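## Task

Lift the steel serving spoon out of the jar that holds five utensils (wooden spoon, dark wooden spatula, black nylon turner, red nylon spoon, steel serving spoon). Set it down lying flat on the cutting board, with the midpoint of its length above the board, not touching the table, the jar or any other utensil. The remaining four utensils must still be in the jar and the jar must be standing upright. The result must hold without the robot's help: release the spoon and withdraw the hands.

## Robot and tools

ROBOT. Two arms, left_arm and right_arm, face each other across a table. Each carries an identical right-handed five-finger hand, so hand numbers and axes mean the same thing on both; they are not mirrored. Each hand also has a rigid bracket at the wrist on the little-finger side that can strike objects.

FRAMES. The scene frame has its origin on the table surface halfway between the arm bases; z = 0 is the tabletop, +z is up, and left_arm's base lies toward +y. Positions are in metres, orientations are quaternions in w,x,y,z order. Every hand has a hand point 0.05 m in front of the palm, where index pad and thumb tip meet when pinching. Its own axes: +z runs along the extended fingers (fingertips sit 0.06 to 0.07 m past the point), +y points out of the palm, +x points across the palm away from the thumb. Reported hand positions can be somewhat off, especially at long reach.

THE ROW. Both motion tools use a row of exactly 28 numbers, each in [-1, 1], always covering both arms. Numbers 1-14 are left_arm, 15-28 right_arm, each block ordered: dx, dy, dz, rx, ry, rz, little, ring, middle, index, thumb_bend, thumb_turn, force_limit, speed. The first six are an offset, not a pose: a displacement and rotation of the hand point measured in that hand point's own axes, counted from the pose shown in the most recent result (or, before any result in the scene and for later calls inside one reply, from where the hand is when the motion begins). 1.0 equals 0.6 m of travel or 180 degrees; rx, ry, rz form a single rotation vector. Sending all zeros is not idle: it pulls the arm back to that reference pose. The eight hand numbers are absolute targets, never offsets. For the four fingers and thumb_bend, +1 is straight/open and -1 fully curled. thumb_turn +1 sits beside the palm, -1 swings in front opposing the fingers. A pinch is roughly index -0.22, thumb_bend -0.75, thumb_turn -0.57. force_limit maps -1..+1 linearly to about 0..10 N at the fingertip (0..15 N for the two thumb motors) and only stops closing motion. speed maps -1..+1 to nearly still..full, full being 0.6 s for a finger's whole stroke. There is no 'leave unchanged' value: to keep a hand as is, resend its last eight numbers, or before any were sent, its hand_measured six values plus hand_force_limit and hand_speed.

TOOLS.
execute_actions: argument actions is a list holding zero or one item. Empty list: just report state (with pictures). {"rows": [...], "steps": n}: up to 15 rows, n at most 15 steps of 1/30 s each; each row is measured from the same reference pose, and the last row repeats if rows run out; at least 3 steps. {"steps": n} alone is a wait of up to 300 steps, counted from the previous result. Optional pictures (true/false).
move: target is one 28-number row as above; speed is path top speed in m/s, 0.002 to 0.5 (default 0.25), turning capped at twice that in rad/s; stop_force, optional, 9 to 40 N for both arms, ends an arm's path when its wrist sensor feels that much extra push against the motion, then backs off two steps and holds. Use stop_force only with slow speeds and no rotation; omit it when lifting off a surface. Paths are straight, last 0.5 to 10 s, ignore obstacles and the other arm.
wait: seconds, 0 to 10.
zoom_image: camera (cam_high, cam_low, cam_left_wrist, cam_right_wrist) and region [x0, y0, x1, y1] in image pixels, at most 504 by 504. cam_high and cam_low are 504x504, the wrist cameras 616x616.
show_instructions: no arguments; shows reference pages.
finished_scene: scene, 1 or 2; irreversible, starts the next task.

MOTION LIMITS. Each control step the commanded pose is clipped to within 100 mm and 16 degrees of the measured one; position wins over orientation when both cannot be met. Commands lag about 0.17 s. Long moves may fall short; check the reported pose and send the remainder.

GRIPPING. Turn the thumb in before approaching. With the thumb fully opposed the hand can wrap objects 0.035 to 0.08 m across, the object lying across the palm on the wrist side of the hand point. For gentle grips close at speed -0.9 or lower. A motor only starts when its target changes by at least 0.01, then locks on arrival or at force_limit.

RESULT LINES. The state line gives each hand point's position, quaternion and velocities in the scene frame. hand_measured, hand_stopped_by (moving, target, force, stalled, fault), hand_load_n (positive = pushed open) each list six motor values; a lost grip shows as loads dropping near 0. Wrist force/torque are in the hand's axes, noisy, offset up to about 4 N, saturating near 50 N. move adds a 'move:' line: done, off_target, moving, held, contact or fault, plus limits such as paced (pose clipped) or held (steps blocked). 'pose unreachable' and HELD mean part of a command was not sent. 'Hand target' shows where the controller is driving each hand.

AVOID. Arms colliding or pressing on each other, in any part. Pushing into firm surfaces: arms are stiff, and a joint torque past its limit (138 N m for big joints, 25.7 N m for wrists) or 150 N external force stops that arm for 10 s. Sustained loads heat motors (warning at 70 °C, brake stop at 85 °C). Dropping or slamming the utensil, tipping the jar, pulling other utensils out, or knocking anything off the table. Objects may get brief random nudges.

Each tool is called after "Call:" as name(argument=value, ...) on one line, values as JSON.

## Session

Call:
execute_actions(actions=[])

Scene clock: 0.00 s of 5600.00 s.
left_arm: end_effector_position=(+0.2911, +0.4773, +0.4819) hand_measured=(+1.000, +1.000, +1.000, +1.000, +1.000, +1.000) hand_load_n=(+0.0, +0.0, +0.0, +0.0, +0.0, +0.0) hand_stopped_by=(target, target, target, target, target, target) hand_force_limit=0.00 hand_speed=-0.80 end_effector_quat_wxyz=(-0.006, +0.398, +0.917, +0.002) end_effector_velocity=(+0.000, -0.000, -0.000) end_effector_angular_velocity=(-0.001, -0.000, -0.002) | right_arm: end_effector_position=(+0.1633, -0.2559, +0.4691) hand_measured=(+1.000, +1.000, +1.000, +1.000, +1.000, +1.000) hand_load_n=(+0.0, +0.0, +0.0, +0.0, +0.0, +0.0) hand_stopped_by=(target, target, target, target, target, target) hand_force_limit=0.00 hand_speed=-0.80 end_effector_quat_wxyz=(+0.004, -0.315, +0.949, +0.001) end_effector_velocity=(-0.000, -0.000, +0.000) end_effector_angular_velocity=(-0.001, -0.000, +0.003)
Joint positions: left_arm=[ 0.558 -1.754  1.359  1.977  1.575 -1.858] | right_arm=[-1.178 -1.721  1.364  1.921  1.57  -1.856]
Joint velocities: left_arm=[ 0.    -0.     0.    -0.001  0.     0.002] | right_arm=[ 0.001  0.    -0.     0.     0.001 -0.002]
Joint torques (N m, as the arm reports them, + toward a larger angle): no reading
Motor temperatures (°C, as the motors report them): left_arm=[31 30 30 39 35 42] | right_arm=[33 29 30 40 36 38]
Wrist force (N, on the end effector, along its own x y z axes, offset not removed): no reading
Wrist torque (N m, same axes, about the end effector's origin, offset not removed): no reading
Hand target (left_arm): +0.291, +0.477, +0.482; -0.006, +0.398, +0.917, +0.002
Hand target (right_arm): +0.163, -0.256, +0.469; +0.004, -0.315, +0.949, +0.001

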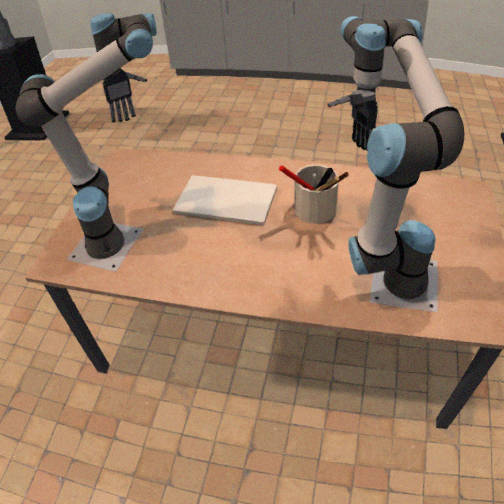

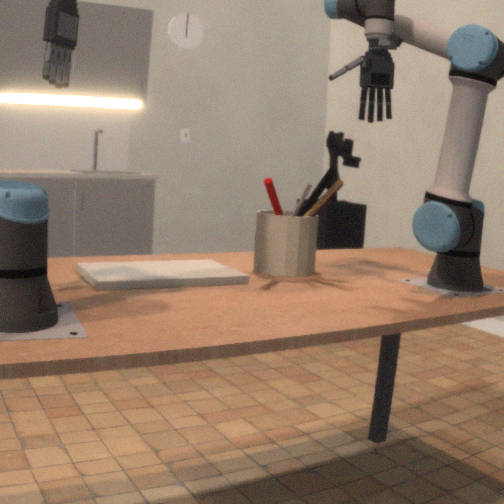

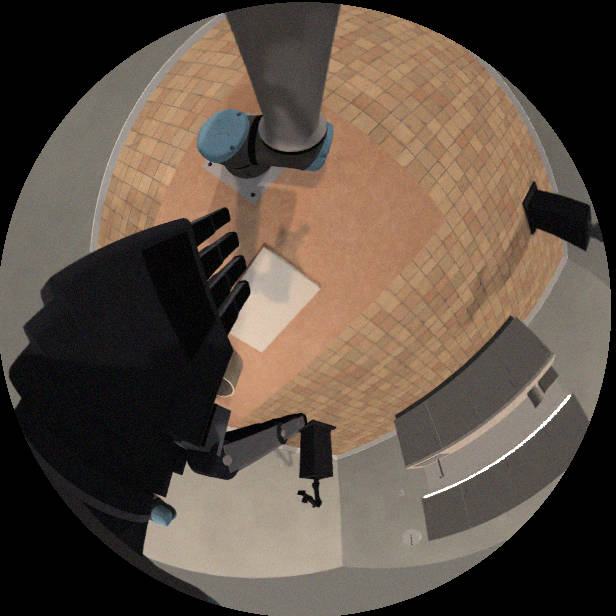

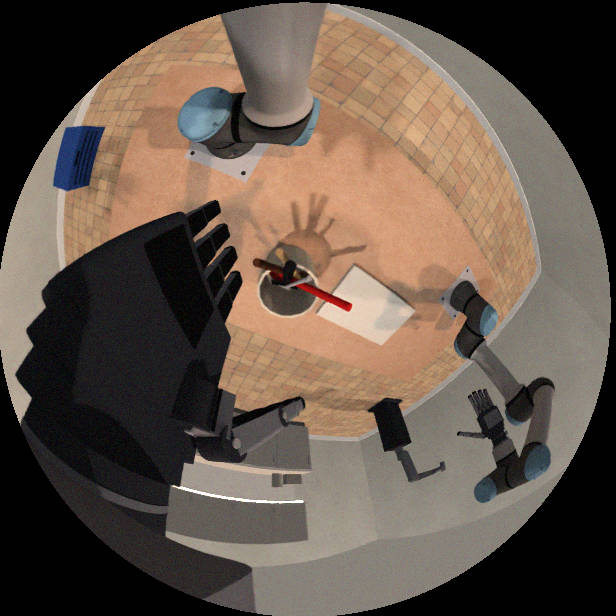

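Call:
zoom_image(camera="cam_right_wrist", region=[220, 220, 380, 340])

Call:
zoom_image(camera="cam_low", region=[230, 150, 370, 290])

Call:
zoom_image(camera="cam_high", region=[260, 150, 370, 240])

Region (220, 220, 380, 340) of cam_right_wrist's 616x616 image, scaled by 3.150, with more detail than that image has; it fills the top 378 rows of this view, and the rest is white.

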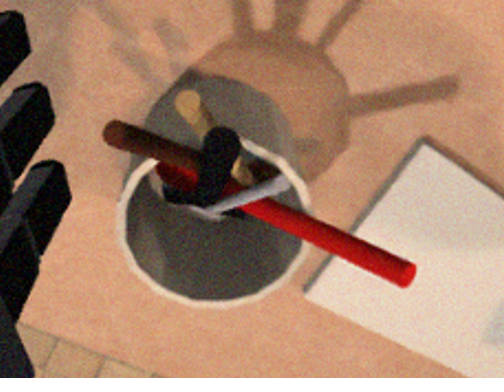

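Region (230, 150, 370, 290) of cam_low's 504x504 image, scaled by 3.600, with more detail than that image has.

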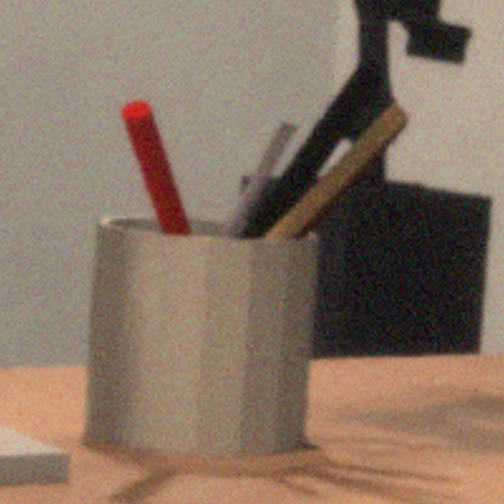

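Region (260, 150, 370, 240) of cam_high's 504x504 image, scaled by 4.582, with more detail than that image has; it fills the top 412 rows of this view, and the rest is white.

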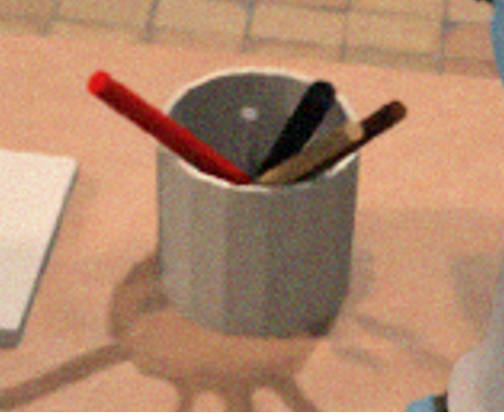

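Call:
move(target=[0,0,0,0,0,0,1,1,1,1,1,1,0,-0.8,-0.04,-0.06,0.18,-0.53,0.265,0.53,1,1,1,1,0.2,-0.57,0,0.5], speed=0.15)

Scene clock: 9.00 s of 5600.00 s.
left_arm: end_effector_position=(+0.2911, +0.4773, +0.4819) hand_measured=(+1.000, +1.000, +1.000, +1.000, +1.000, +1.000) hand_load_n=(+0.0, +0.0, +0.0, +0.0, +0.0, +0.0) hand_stopped_by=(target, target, target, target, target, target) hand_force_limit=0.00 hand_speed=-0.80 end_effector_quat_wxyz=(-0.006, +0.398, +0.917, +0.002) end_effector_velocity=(+0.000, +0.001, +0.000) end_effector_angular_velocity=(+0.002, +0.000, +0.002) | right_arm: end_effector_position=(+0.2002, -0.2674, +0.3718) hand_measured=(+1.000, +1.000, +1.000, +1.000, +0.200, -0.570) hand_load_n=(+0.0, +0.0, +0.0, +0.0, +0.0, +0.0) hand_stopped_by=(target, target, target, target, target, target) hand_force_limit=0.00 hand_speed=0.50 end_effector_quat_wxyz=(-0.478, +0.426, +0.605, +0.473) end_effector_velocity=(+0.000, -0.000, +0.000) end_effector_angular_velocity=(+0.001, -0.002, -0.001)
Joint positions: left_arm=[ 0.558 -1.754  1.359  1.977  1.575 -1.858] | right_arm=[-2.622 -2.252  2.717  2.577  1.265 -1.707]
Joint velocities: left_arm=[ 0.001  0.     0.     0.001 -0.001 -0.001] | right_arm=[-0.001  0.     0.    -0.    -0.    -0.003]
Joint torques (N m, as the arm reports them, + toward a larger angle): left_arm=[ -0.55  -9.93 -19.31   2.18   0.1    0.08] | right_arm=[ 14.72  19.24 -28.15  -0.64  -1.86  -2.23]
Motor temperatures (°C, as the motors report them): left_arm=[31 30 30 39 35 42] | right_arm=[33 29 30 40 36 38]
Wrist force (N, on the end effector, along its own x y z axes, offset not removed): left_arm=[0.6 -1.0 1.3] | right_arm=[2.4 -0.6 3.2]
Wrist torque (N m, same axes, about the end effector's origin, offset not removed): left_arm=[-0.20 -0.39 0.13] | right_arm=[-0.02 -0.57 -0.03]
Hand target (left_arm): +0.291, +0.477, +0.482; -0.006, +0.398, +0.917, +0.002
Hand target (right_arm): +0.200, -0.267, +0.372; -0.478, +0.426, +0.605, +0.473
Off the commanded pose (left_arm): 0.000 m, 0 deg.
Off the commanded pose (right_arm): 0.012 m, 15 deg.
Kept back: nothing.
move: held (right_arm); limits=held; held on 27 of 258 steps (right_arm), including the last (right_arm)
pose unreachable (right arm): on one or more control steps of this call this arm could not follow its commanded pose, so it was not sent that pose on those steps. On the call's last step it was still not sent that pose. It may still have moved: this result reports where it is.
cause: the commanded pose would bring two parts of the arm too close to each other (joints 3 (elbow) to 6 (wrist 3) lie between them).

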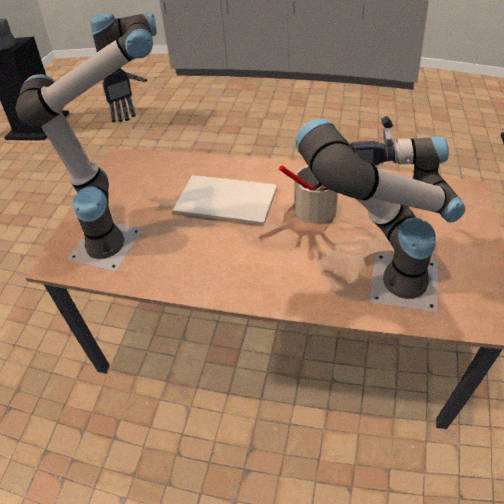

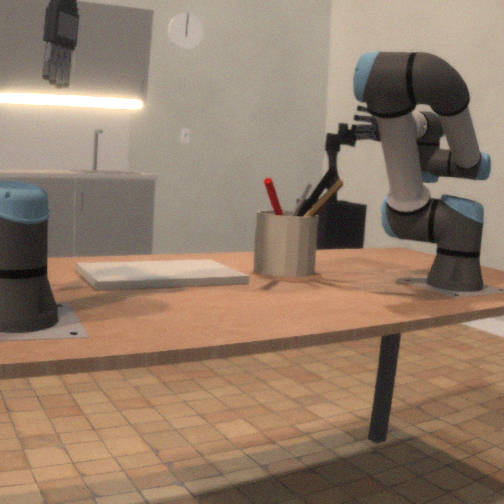

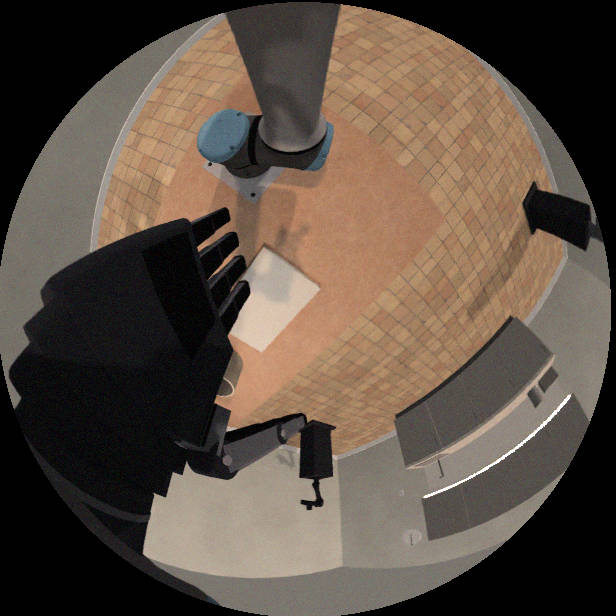

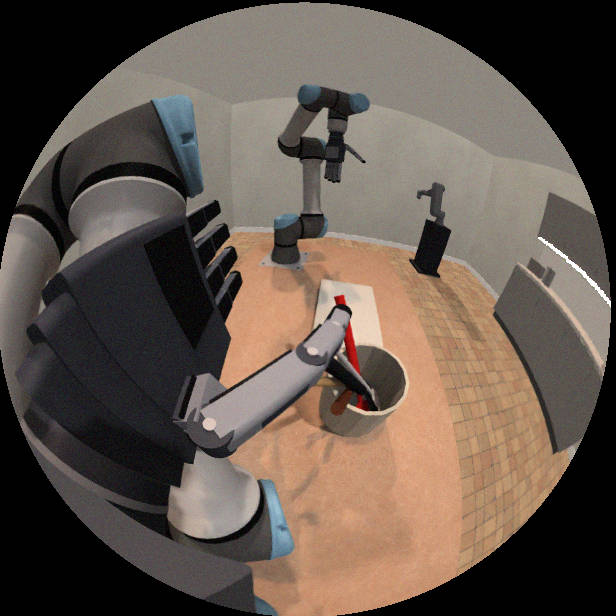

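Call:
move(target=[0,0,0,0,0,0,1,1,1,1,1,1,0,-0.8,0.15,0.2,-0.2,0,0,0,1,1,1,1,0.2,-0.57,0,0.5], speed=0.15)

Call:
move(target=[-0.717,-0.645,0.167,0.566,0.225,-0.566,1,1,1,1,0.2,-0.57,0,0.5,0,0,0,0,0,0,1,1,1,1,0.2,-0.57,0,0.5], speed=0.15)

Scene clock: 12.60 s of 5600.00 s.
left_arm: end_effector_position=(+0.2911, +0.4773, +0.4819) hand_measured=(+1.000, +1.000, +1.000, +1.000, +1.000, +1.000) hand_load_n=(+0.0, +0.0, +0.0, +0.0, +0.0, +0.0) hand_stopped_by=(target, target, target, target, target, target) hand_force_limit=0.00 hand_speed=-0.80 end_effector_quat_wxyz=(-0.006, +0.398, +0.917, +0.002) end_effector_velocity=(+0.000, -0.000, -0.000) end_effector_angular_velocity=(+0.001, +0.000, -0.001) | right_arm: end_effector_position=(+0.3206, -0.3570, +0.4911) hand_measured=(+1.000, +1.000, +1.000, +1.000, +0.200, -0.570) hand_load_n=(+0.0, +0.0, +0.0, +0.0, +0.0, +0.0) hand_stopped_by=(target, target, target, target, target, target) hand_force_limit=0.00 hand_speed=0.50 end_effector_quat_wxyz=(-0.478, +0.426, +0.604, +0.474) end_effector_velocity=(+0.001, -0.001, +0.003) end_effector_angular_velocity=(-0.001, -0.001, +0.004)
Joint positions: left_arm=[ 0.558 -1.754  1.359  1.977  1.575 -1.858] | right_arm=[-2.343 -1.81   2.173  2.665  0.987 -1.674]
Joint velocities: left_arm=[ 0.     0.001 -0.     0.001 -0.     0.001] | right_arm=[ 0.004  0.005 -0.011  0.005  0.     0.   ]
Joint torques (N m, as the arm reports them, + toward a larger angle): left_arm=[  0.07  -9.53 -19.34   2.24   0.1    0.12] | right_arm=[ 12.21   4.49 -28.65   4.78  -1.85   2.37]
Motor temperatures (°C, as the motors report them): left_arm=[31 30 30 39 35 42] | right_arm=[33 29 30 40 36 38]
Wrist force (N, on the end effector, along its own x y z axes, offset not removed): left_arm=[-0.5 -1.7 0.3] | right_arm=[1.2 1.4 1.5]
Wrist torque (N m, same axes, about the end effector's origin, offset not removed): left_arm=[-0.25 -0.14 0.02] | right_arm=[0.34 -0.37 0.00]
Hand target (left_arm): +0.291, +0.477, +0.482; -0.006, +0.398, +0.917, +0.002
Hand target (right_arm): +0.321, -0.357, +0.491; -0.478, +0.426, +0.605, +0.473
Off the commanded pose (left_arm): 0.000 m, 0 deg.
Off the commanded pose (right_arm): 0.001 m, 0 deg.
Kept back: nothing.
move: done; limits=paced

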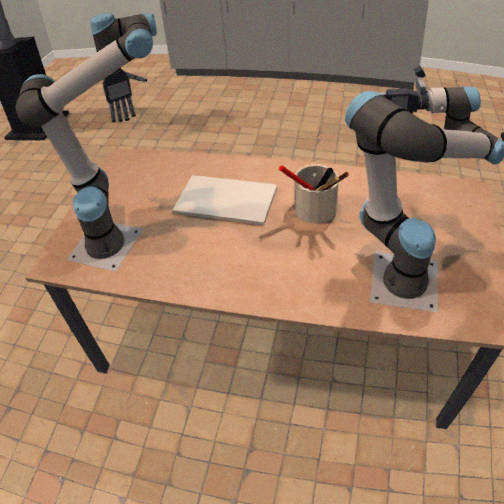

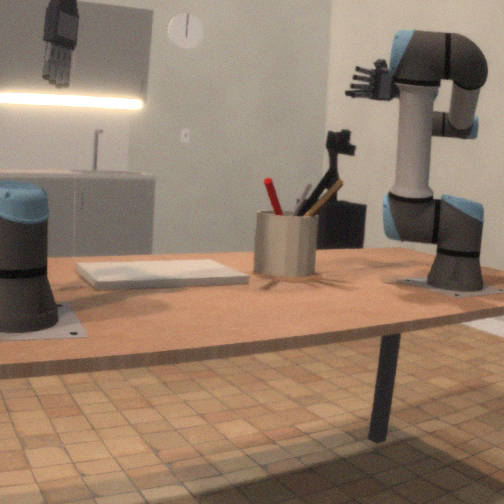

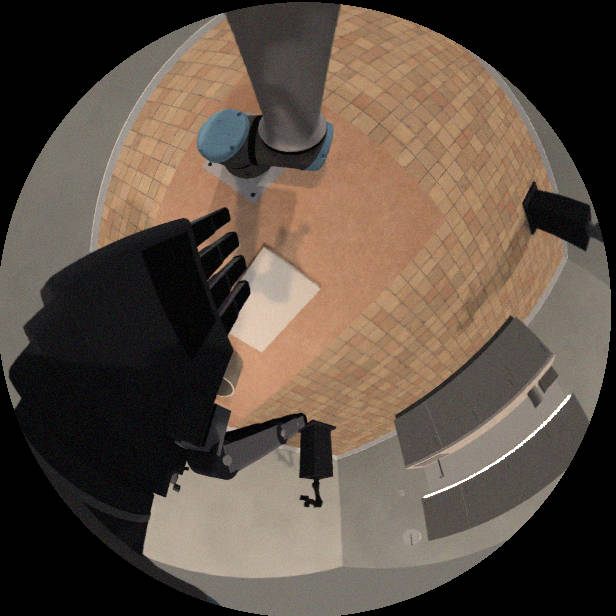

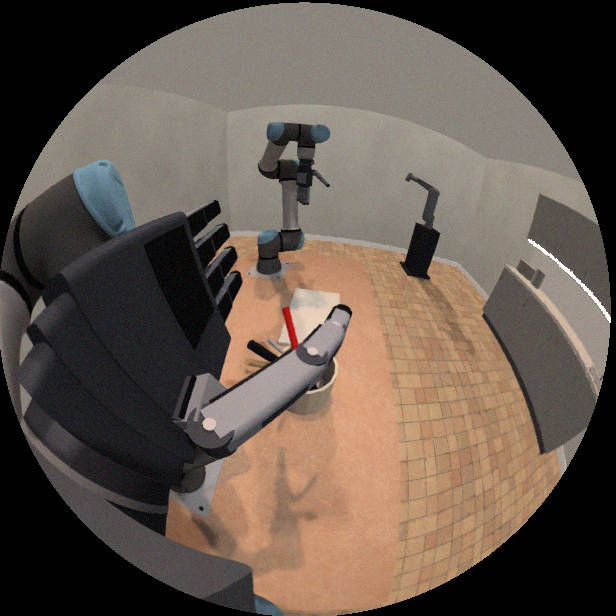

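Scene clock: 21.60 s of 5600.00 s.
left_arm: end_effector_position=(+0.2946, +0.2777, +0.4454) hand_measured=(+1.000, +1.000, +1.000, +1.000, +0.200, -0.570) hand_load_n=(+0.0, +0.0, +0.0, +0.0, +0.0, +0.0) hand_stopped_by=(target, target, target, target, target, target) hand_force_limit=0.00 hand_speed=0.50 end_effector_quat_wxyz=(+0.231, -0.085, -0.943, +0.222) end_effector_velocity=(-0.000, +0.000, +0.000) end_effector_angular_velocity=(-0.000, +0.000, -0.001) | right_arm: end_effector_position=(+0.3206, -0.3570, +0.4911) hand_measured=(+1.000, +1.000, +1.000, +1.000, +0.200, -0.570) hand_load_n=(+0.0, +0.0, +0.0, +0.0, +0.0, +0.0) hand_stopped_by=(target, target, target, target, target, target) hand_force_limit=0.00 hand_speed=0.50 end_effector_quat_wxyz=(-0.478, +0.426, +0.604, +0.474) end_effector_velocity=(+0.000, +0.000, +0.000) end_effector_angular_velocity=(-0.001, -0.000, -0.001)
Joint positions: left_arm=[ 0.764 -1.257  0.953  1.871  2.224 -2.294] | right_arm=[-2.343 -1.81   2.173  2.665  0.987 -1.674]
Joint velocities: left_arm=[0.    0.    0.    0.001 0.    0.002] | right_arm=[-0.001 -0.001 -0.     0.    -0.001  0.   ]
Joint torques (N m, as the arm reports them, + toward a larger angle): left_arm=[ -7.59 -44.3  -12.92   4.5   -1.06   2.23] | right_arm=[-12.35 -17.42  -8.69  -0.56   1.78  -2.26]
Motor temperatures (°C, as the motors report them): left_arm=[31 30 30 39 35 42] | right_arm=[33 29 30 40 36 38]
Wrist force (N, on the end effector, along its own x y z axes, offset not removed): left_arm=[-0.7 -1.2 -0.1] | right_arm=[0.4 2.6 2.5]
Wrist torque (N m, same axes, about the end effector's origin, offset not removed): left_arm=[-0.18 -0.16 0.02] | right_arm=[0.39 -0.32 0.05]
Hand target (left_arm): +0.295, +0.278, +0.445; -0.231, +0.085, +0.943, -0.222
Hand target (right_arm): +0.321, -0.357, +0.491; -0.478, +0.426, +0.604, +0.474
Off the commanded pose (left_arm): 0.384 m, 98 deg; position and orientation clipped at the last step of the last action.
Off the commanded pose (right_arm): 0.000 m, 0 deg.
Kept back: nothing.
move: held (left_arm); limits=paced,held; held on 173 of 270 steps (left_arm), including the last (left_arm)
pose unreachable (left arm): on one or more control steps of this call this arm could not follow its commanded pose, so it was not sent that pose on those steps. On the call's last step it was still not sent that pose. It may still have moved: this result reports where it is.
cause: the commanded pose would bring two parts of the arm too close to each other (joints 4 (wrist 1) to 6 (wrist 3) lie between them).

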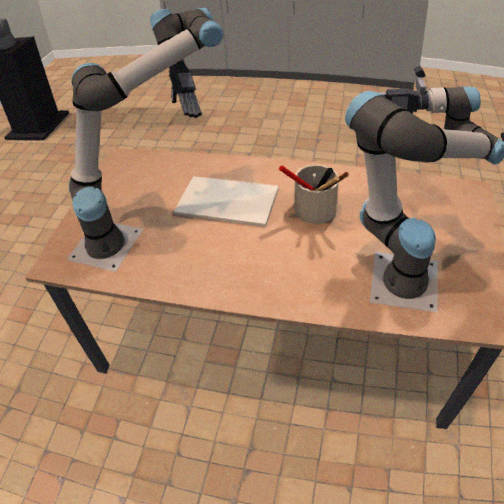

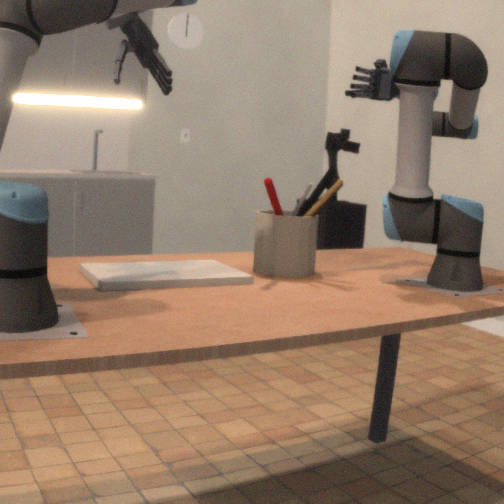

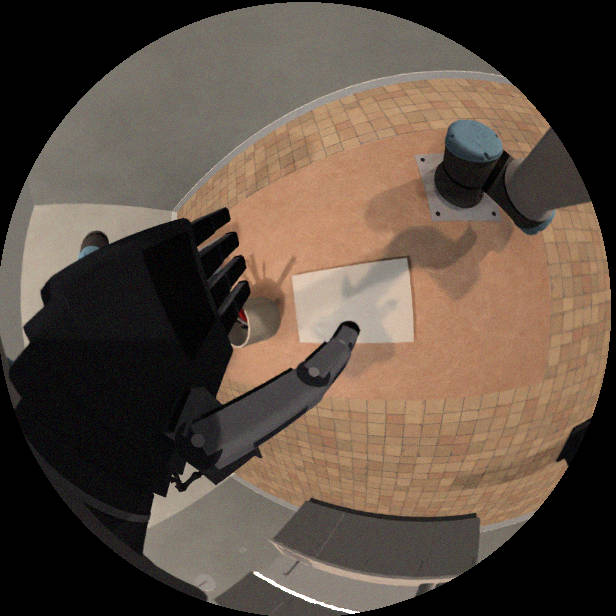

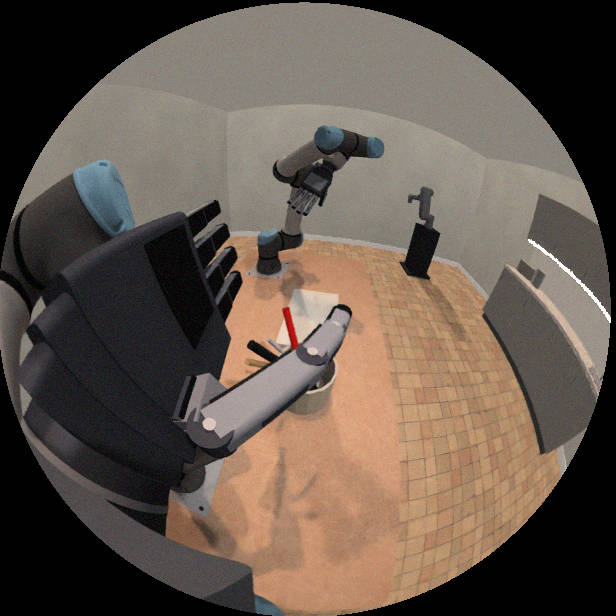

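Call:
move(target=[0,0,0,-0.196,-0.082,0.196,1,1,1,1,0.2,-0.57,0,0.5,0,0,0,0,0,0,1,1,1,1,0.2,-0.57,0,0.5])

Call:
move(target=[0.1,-0.2,0.05,-0.385,0.385,0.385,1,1,1,1,0.2,-0.57,0,0.5,0,0,0,0,0,0,1,1,1,1,0.2,-0.57,0,0.5])

Call:
move(target=[0,0.2,-0.1,-0.37,0,0,1,1,1,1,0.2,-0.57,0,0.5,0,0,0,0,0,0,1,1,1,1,0.2,-0.57,0,0.5])

Call:
move(target=[0,0.1,0,-0.37,0,0,1,1,1,1,0.2,-0.57,0,0.5,0,0,0,0,0,0,1,1,1,1,0.2,-0.57,0,0.5])

Scene clock: 25.80 s of 5600.00 s.
left_arm: end_effector_position=(+0.2948, +0.2776, +0.4455) hand_measured=(+1.000, +1.000, +1.000, +1.000, +0.200, -0.570) hand_load_n=(+0.0, +0.0, +0.0, +0.0, +0.0, +0.0) hand_stopped_by=(target, target, target, target, target, target) hand_force_limit=0.00 hand_speed=0.50 end_effector_quat_wxyz=(-0.000, +0.397, +0.918, +0.001) end_effector_velocity=(-0.001, +0.000, -0.000) end_effector_angular_velocity=(+0.006, -0.013, -0.009) | right_arm: end_effector_position=(+0.3206, -0.3570, +0.4911) hand_measured=(+1.000, +1.000, +1.000, +1.000, +0.200, -0.570) hand_load_n=(+0.0, +0.0, +0.0, +0.0, +0.0, +0.0) hand_stopped_by=(target, target, target, target, target, target) hand_force_limit=0.00 hand_speed=0.50 end_effector_quat_wxyz=(-0.478, +0.426, +0.604, +0.474) end_effector_velocity=(-0.000, -0.000, +0.000) end_effector_angular_velocity=(-0.000, -0.000, +0.001)
Joint positions: left_arm=[ 0.311 -1.418  1.125  1.865  1.571 -2.107] | right_arm=[-2.343 -1.81   2.173  2.665  0.987 -1.674]
Joint velocities: left_arm=[-0.012 -0.006  0.011 -0.002 -0.014 -0.003] | right_arm=[-0.    -0.     0.     0.     0.001 -0.001]
Joint torques (N m, as the arm reports them, + toward a larger angle): left_arm=[ -7.48 -37.14 -12.88  -0.09  -2.35  -1.95] | right_arm=[-13.88 -16.96  -8.86  -0.59   1.79  -2.2 ]
Motor temperatures (°C, as the motors report them): left_arm=[31 30 30 39 35 42] | right_arm=[33 29 30 40 36 38]
Wrist force (N, on the end effector, along its own x y z axes, offset not removed): left_arm=[0.4 -0.6 0.7] | right_arm=[0.4 3.9 1.5]
Wrist torque (N m, same axes, about the end effector's origin, offset not removed): left_arm=[-0.12 -0.37 0.06] | right_arm=[0.61 -0.24 0.01]
Hand target (left_arm): +0.295, +0.278, +0.445; +0.000, +0.398, +0.917, +0.001
Hand target (right_arm): +0.321, -0.357, +0.491; -0.478, +0.426, +0.604, +0.474
Off the commanded pose (left_arm): 0.000 m, 0 deg.
Off the commanded pose (right_arm): 0.000 m, 0 deg.
Kept back: nothing.
move: done; limits=paced

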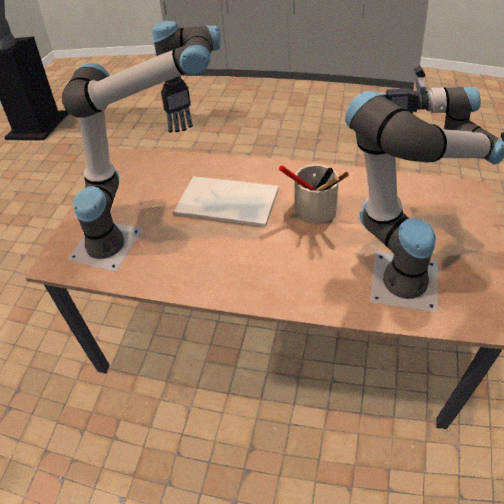

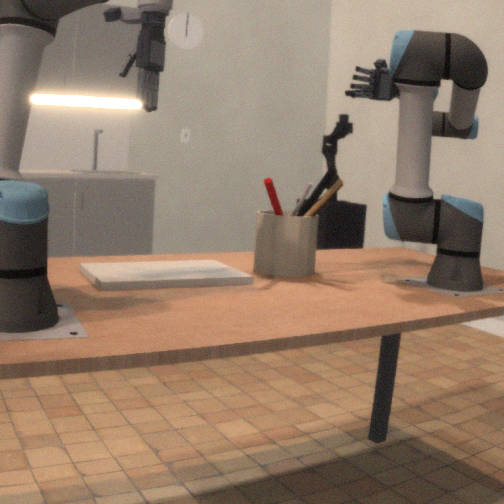

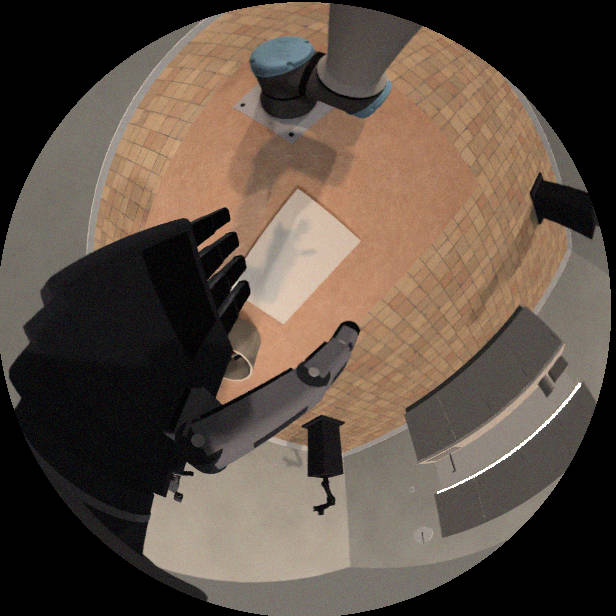

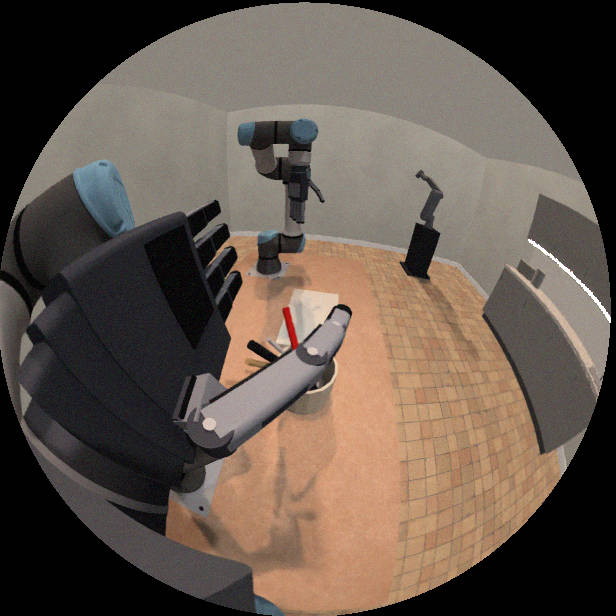

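Scene clock: 30.57 s of 5600.00 s.
left_arm: end_effector_position=(+0.1664, +0.2390, +0.4152) hand_measured=(+1.000, +1.000, +1.000, +1.000, +0.200, -0.570) hand_load_n=(+0.0, +0.0, +0.0, +0.0, +0.0, +0.0) hand_stopped_by=(target, target, target, target, target, target) hand_force_limit=0.00 hand_speed=0.50 end_effector_quat_wxyz=(+0.261, -0.658, -0.260, -0.656) end_effector_velocity=(-0.000, -0.000, -0.001) end_effector_angular_velocity=(+0.011, -0.001, -0.008) | right_arm: end_effector_position=(+0.3206, -0.3570, +0.4911) hand_measured=(+1.000, +1.000, +1.000, +1.000, +0.200, -0.570) hand_load_n=(+0.0, +0.0, +0.0, +0.0, +0.0, +0.0) hand_stopped_by=(target, target, target, target, target, target) hand_force_limit=0.00 hand_speed=0.50 end_effector_quat_wxyz=(-0.478, +0.426, +0.604, +0.474) end_effector_velocity=(+0.000, -0.000, -0.000) end_effector_angular_velocity=(-0.000, +0.001, -0.001)
Joint positions: left_arm=[-0.384 -1.292  1.9    2.532  1.232 -1.567] | right_arm=[-2.343 -1.81   2.173  2.665  0.987 -1.674]
Joint velocities: left_arm=[-0.004 -0.001  0.007  0.001 -0.004  0.004] | right_arm=[-0.001 -0.    -0.     0.    -0.     0.001]
Joint torques (N m, as the arm reports them, + toward a larger angle): left_arm=[ -6.37 -40.74 -10.27   3.51  -2.28   2.24] | right_arm=[-13.18 -16.42  -9.56  -0.54   1.61  -2.22]
Motor temperatures (°C, as the motors report them): left_arm=[31 30 30 39 35 42] | right_arm=[33 29 30 40 36 38]
Wrist force (N, on the end effector, along its own x y z axes, offset not removed): left_arm=[-1.6 -1.6 1.7] | right_arm=[0.2 2.6 1.6]
Wrist torque (N m, same axes, about the end effector's origin, offset not removed): left_arm=[-0.28 -0.04 -0.10] | right_arm=[0.42 -0.21 0.01]
Hand target (left_arm): +0.166, +0.239, +0.415; -0.261, +0.658, +0.259, +0.657
Hand target (right_arm): +0.321, -0.357, +0.491; -0.478, +0.426, +0.604, +0.474
Off the commanded pose (left_arm): 0.000 m, 0 deg.
Off the commanded pose (right_arm): 0.000 m, 0 deg.
Kept back: nothing.
move: done

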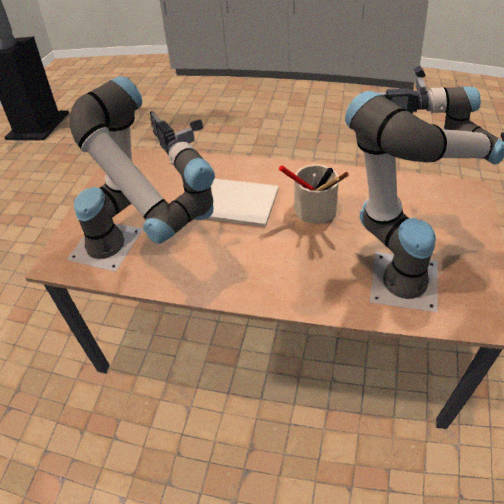

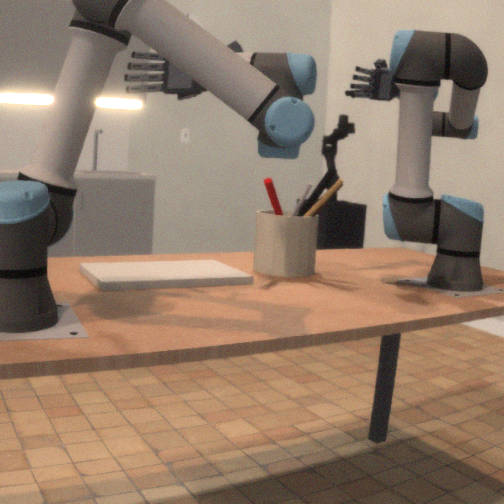

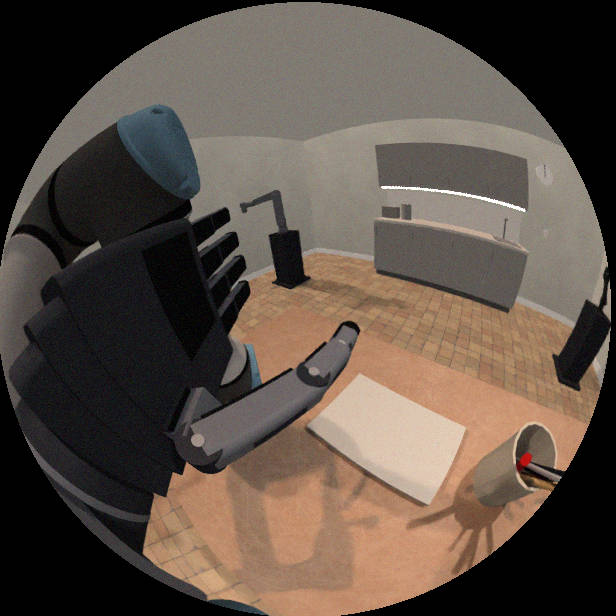

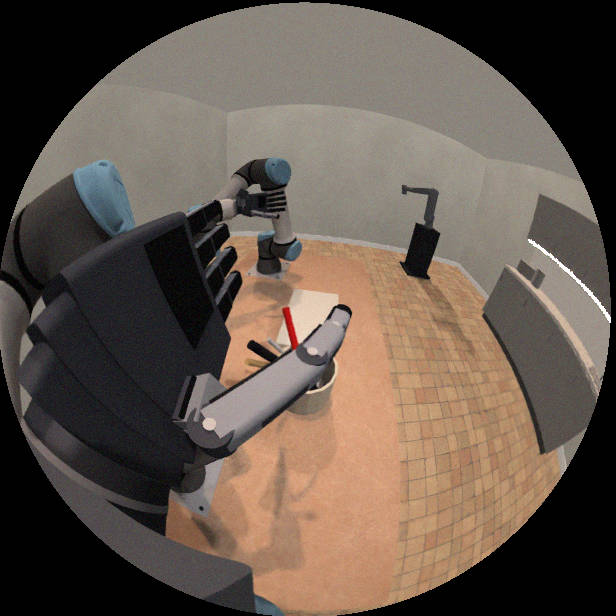

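Scene clock: 33.50 s of 5600.00 s.
left_arm: end_effector_position=(+0.2045, +0.1108, +0.4151) hand_measured=(+1.000, +1.000, +1.000, +1.000, +0.200, -0.570) hand_load_n=(+0.0, +0.0, +0.0, +0.0, +0.0, +0.0) hand_stopped_by=(target, target, target, target, target, target) hand_force_limit=0.00 hand_speed=0.50 end_effector_quat_wxyz=(+0.142, +0.694, -0.143, +0.692) end_effector_velocity=(+0.001, -0.002, -0.000) end_effector_angular_velocity=(+0.001, -0.001, -0.013) | right_arm: end_effector_position=(+0.3206, -0.3570, +0.4911) hand_measured=(+1.000, +1.000, +1.000, +1.000, +0.200, -0.570) hand_load_n=(+0.0, +0.0, +0.0, +0.0, +0.0, +0.0) hand_stopped_by=(target, target, target, target, target, target) hand_force_limit=0.00 hand_speed=0.50 end_effector_quat_wxyz=(-0.478, +0.426, +0.604, +0.474) end_effector_velocity=(-0.000, +0.000, +0.000) end_effector_angular_velocity=(-0.000, -0.001, +0.001)
Joint positions: left_arm=[-0.462 -1.67   2.323  2.468  0.149 -1.551] | right_arm=[-2.343 -1.81   2.173  2.665  0.987 -1.674]
Joint velocities: left_arm=[ 0.01  -0.002  0.002  0.    -0.023  0.001] | right_arm=[ 0.    -0.001  0.    -0.     0.    -0.   ]
Joint torques (N m, as the arm reports them, + toward a larger angle): left_arm=[  4.84 -25.14 -11.6   -2.44  -2.22   2.13] | right_arm=[-12.37 -17.43  -8.84  -0.57   1.8   -2.11]
Motor temperatures (°C, as the motors report them): left_arm=[31 30 30 39 35 42] | right_arm=[33 29 30 40 36 38]
Wrist force (N, on the end effector, along its own x y z axes, offset not removed): left_arm=[1.5 -0.6 2.0] | right_arm=[1.8 3.0 2.4]
Wrist torque (N m, same axes, about the end effector's origin, offset not removed): left_arm=[-0.22 -0.46 0.13] | right_arm=[0.49 -0.55 0.18]
Hand target (left_arm): +0.205, +0.111, +0.415; +0.143, +0.693, -0.144, +0.691
Hand target (right_arm): +0.321, -0.357, +0.491; -0.478, +0.426, +0.604, +0.474
Off the commanded pose (left_arm): 0.000 m, 0 deg.
Off the commanded pose (right_arm): 0.000 m, 0 deg.
Kept back: nothing.
move: done

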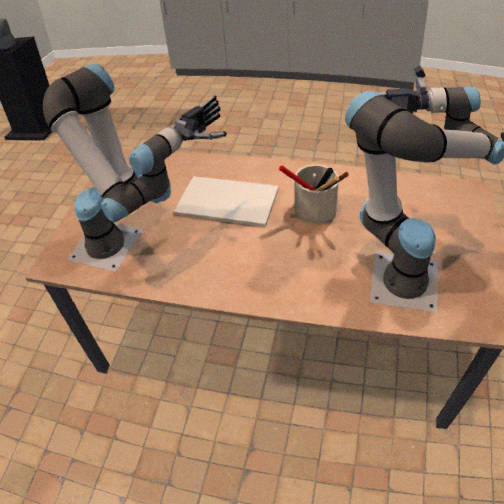

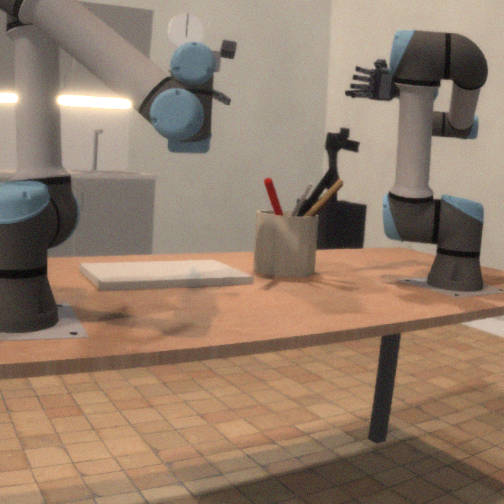

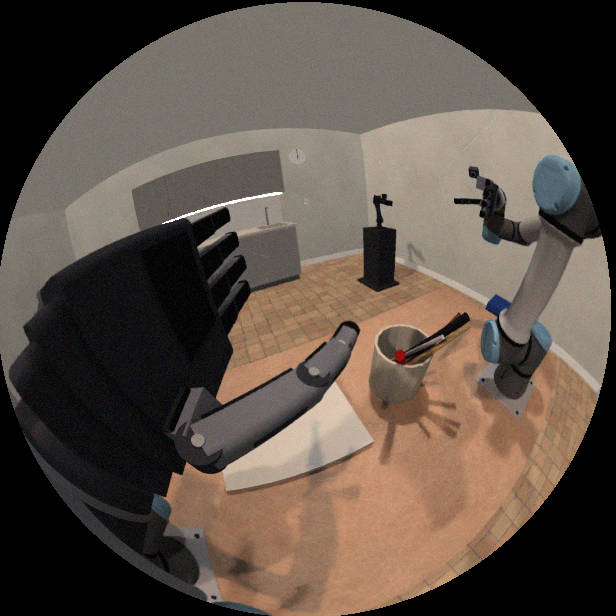

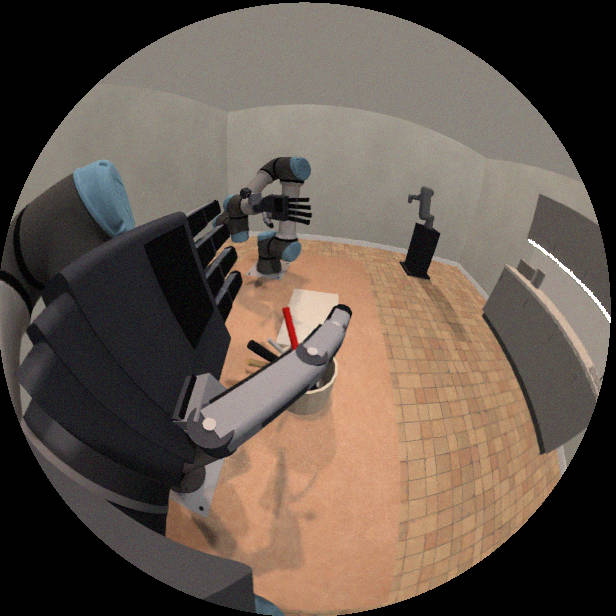

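Scene clock: 36.47 s of 5600.00 s.
left_arm: end_effector_position=(+0.1806, +0.0561, +0.4156) hand_measured=(+1.000, +1.000, +1.000, +1.000, +0.200, -0.570) hand_load_n=(+0.0, +0.0, +0.0, +0.0, +0.0, +0.0) hand_stopped_by=(target, target, target, target, target, target) hand_force_limit=0.00 hand_speed=0.50 end_effector_quat_wxyz=(+0.499, +0.501, -0.499, +0.501) end_effector_velocity=(-0.001, -0.001, +0.001) end_effector_angular_velocity=(-0.001, +0.002, -0.019) | right_arm: end_effector_position=(+0.3206, -0.3570, +0.4911) hand_measured=(+1.000, +1.000, +1.000, +1.000, +0.200, -0.570) hand_load_n=(+0.0, +0.0, +0.0, +0.0, +0.0, +0.0) hand_stopped_by=(target, target, target, target, target, target) hand_force_limit=0.00 hand_speed=0.50 end_effector_quat_wxyz=(-0.478, +0.426, +0.604, +0.474) end_effector_velocity=(+0.000, -0.000, +0.000) end_effector_angular_velocity=(-0.000, -0.001, -0.003)
Joint positions: left_arm=[ 0.377 -1.581  2.242  2.481 -1.85  -1.571] | right_arm=[-2.343 -1.81   2.173  2.665  0.987 -1.674]
Joint velocities: left_arm=[ 0.01   0.011 -0.011 -0.001 -0.028 -0.002] | right_arm=[-0.002 -0.001 -0.    -0.    -0.001 -0.001]
Joint torques (N m, as the arm reports them, + toward a larger angle): left_arm=[  6.8   -7.98 -26.45  -4.01  -1.95  -2.34] | right_arm=[-13.74 -15.62  -8.68  -0.38   1.72  -2.1 ]
Motor temperatures (°C, as the motors report them): left_arm=[31 30 30 39 35 42] | right_arm=[33 29 30 40 36 38]
Wrist force (N, on the end effector, along its own x y z axes, offset not removed): left_arm=[0.4 -0.8 1.6] | right_arm=[2.1 2.5 0.6]
Wrist torque (N m, same axes, about the end effector's origin, offset not removed): left_arm=[-0.28 -0.38 0.05] | right_arm=[0.47 -0.53 0.10]
Hand target (left_arm): +0.181, +0.056, +0.416; +0.499, +0.501, -0.499, +0.500
Hand target (right_arm): +0.321, -0.357, +0.491; -0.478, +0.426, +0.604, +0.474
Off the commanded pose (left_arm): 0.001 m, 0 deg.
Off the commanded pose (right_arm): 0.000 m, 0 deg.
Kept back: nothing.
move: done

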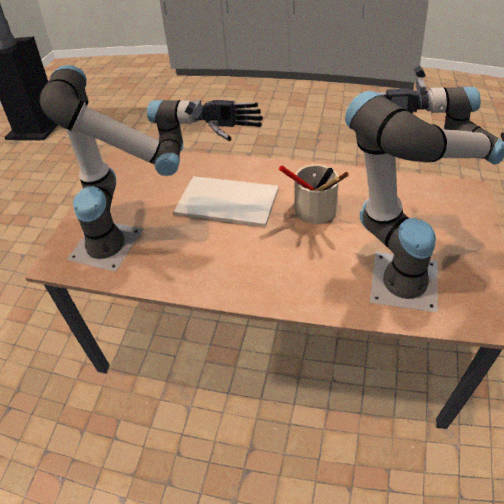

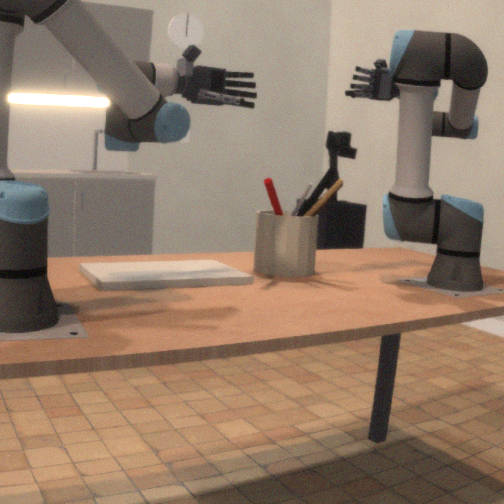

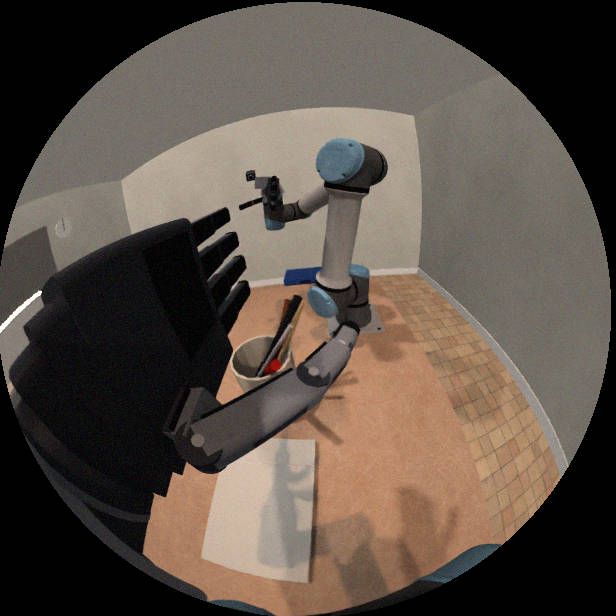

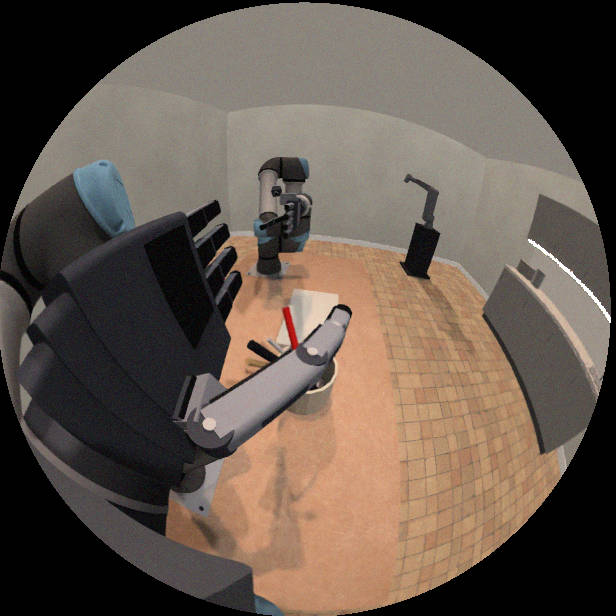

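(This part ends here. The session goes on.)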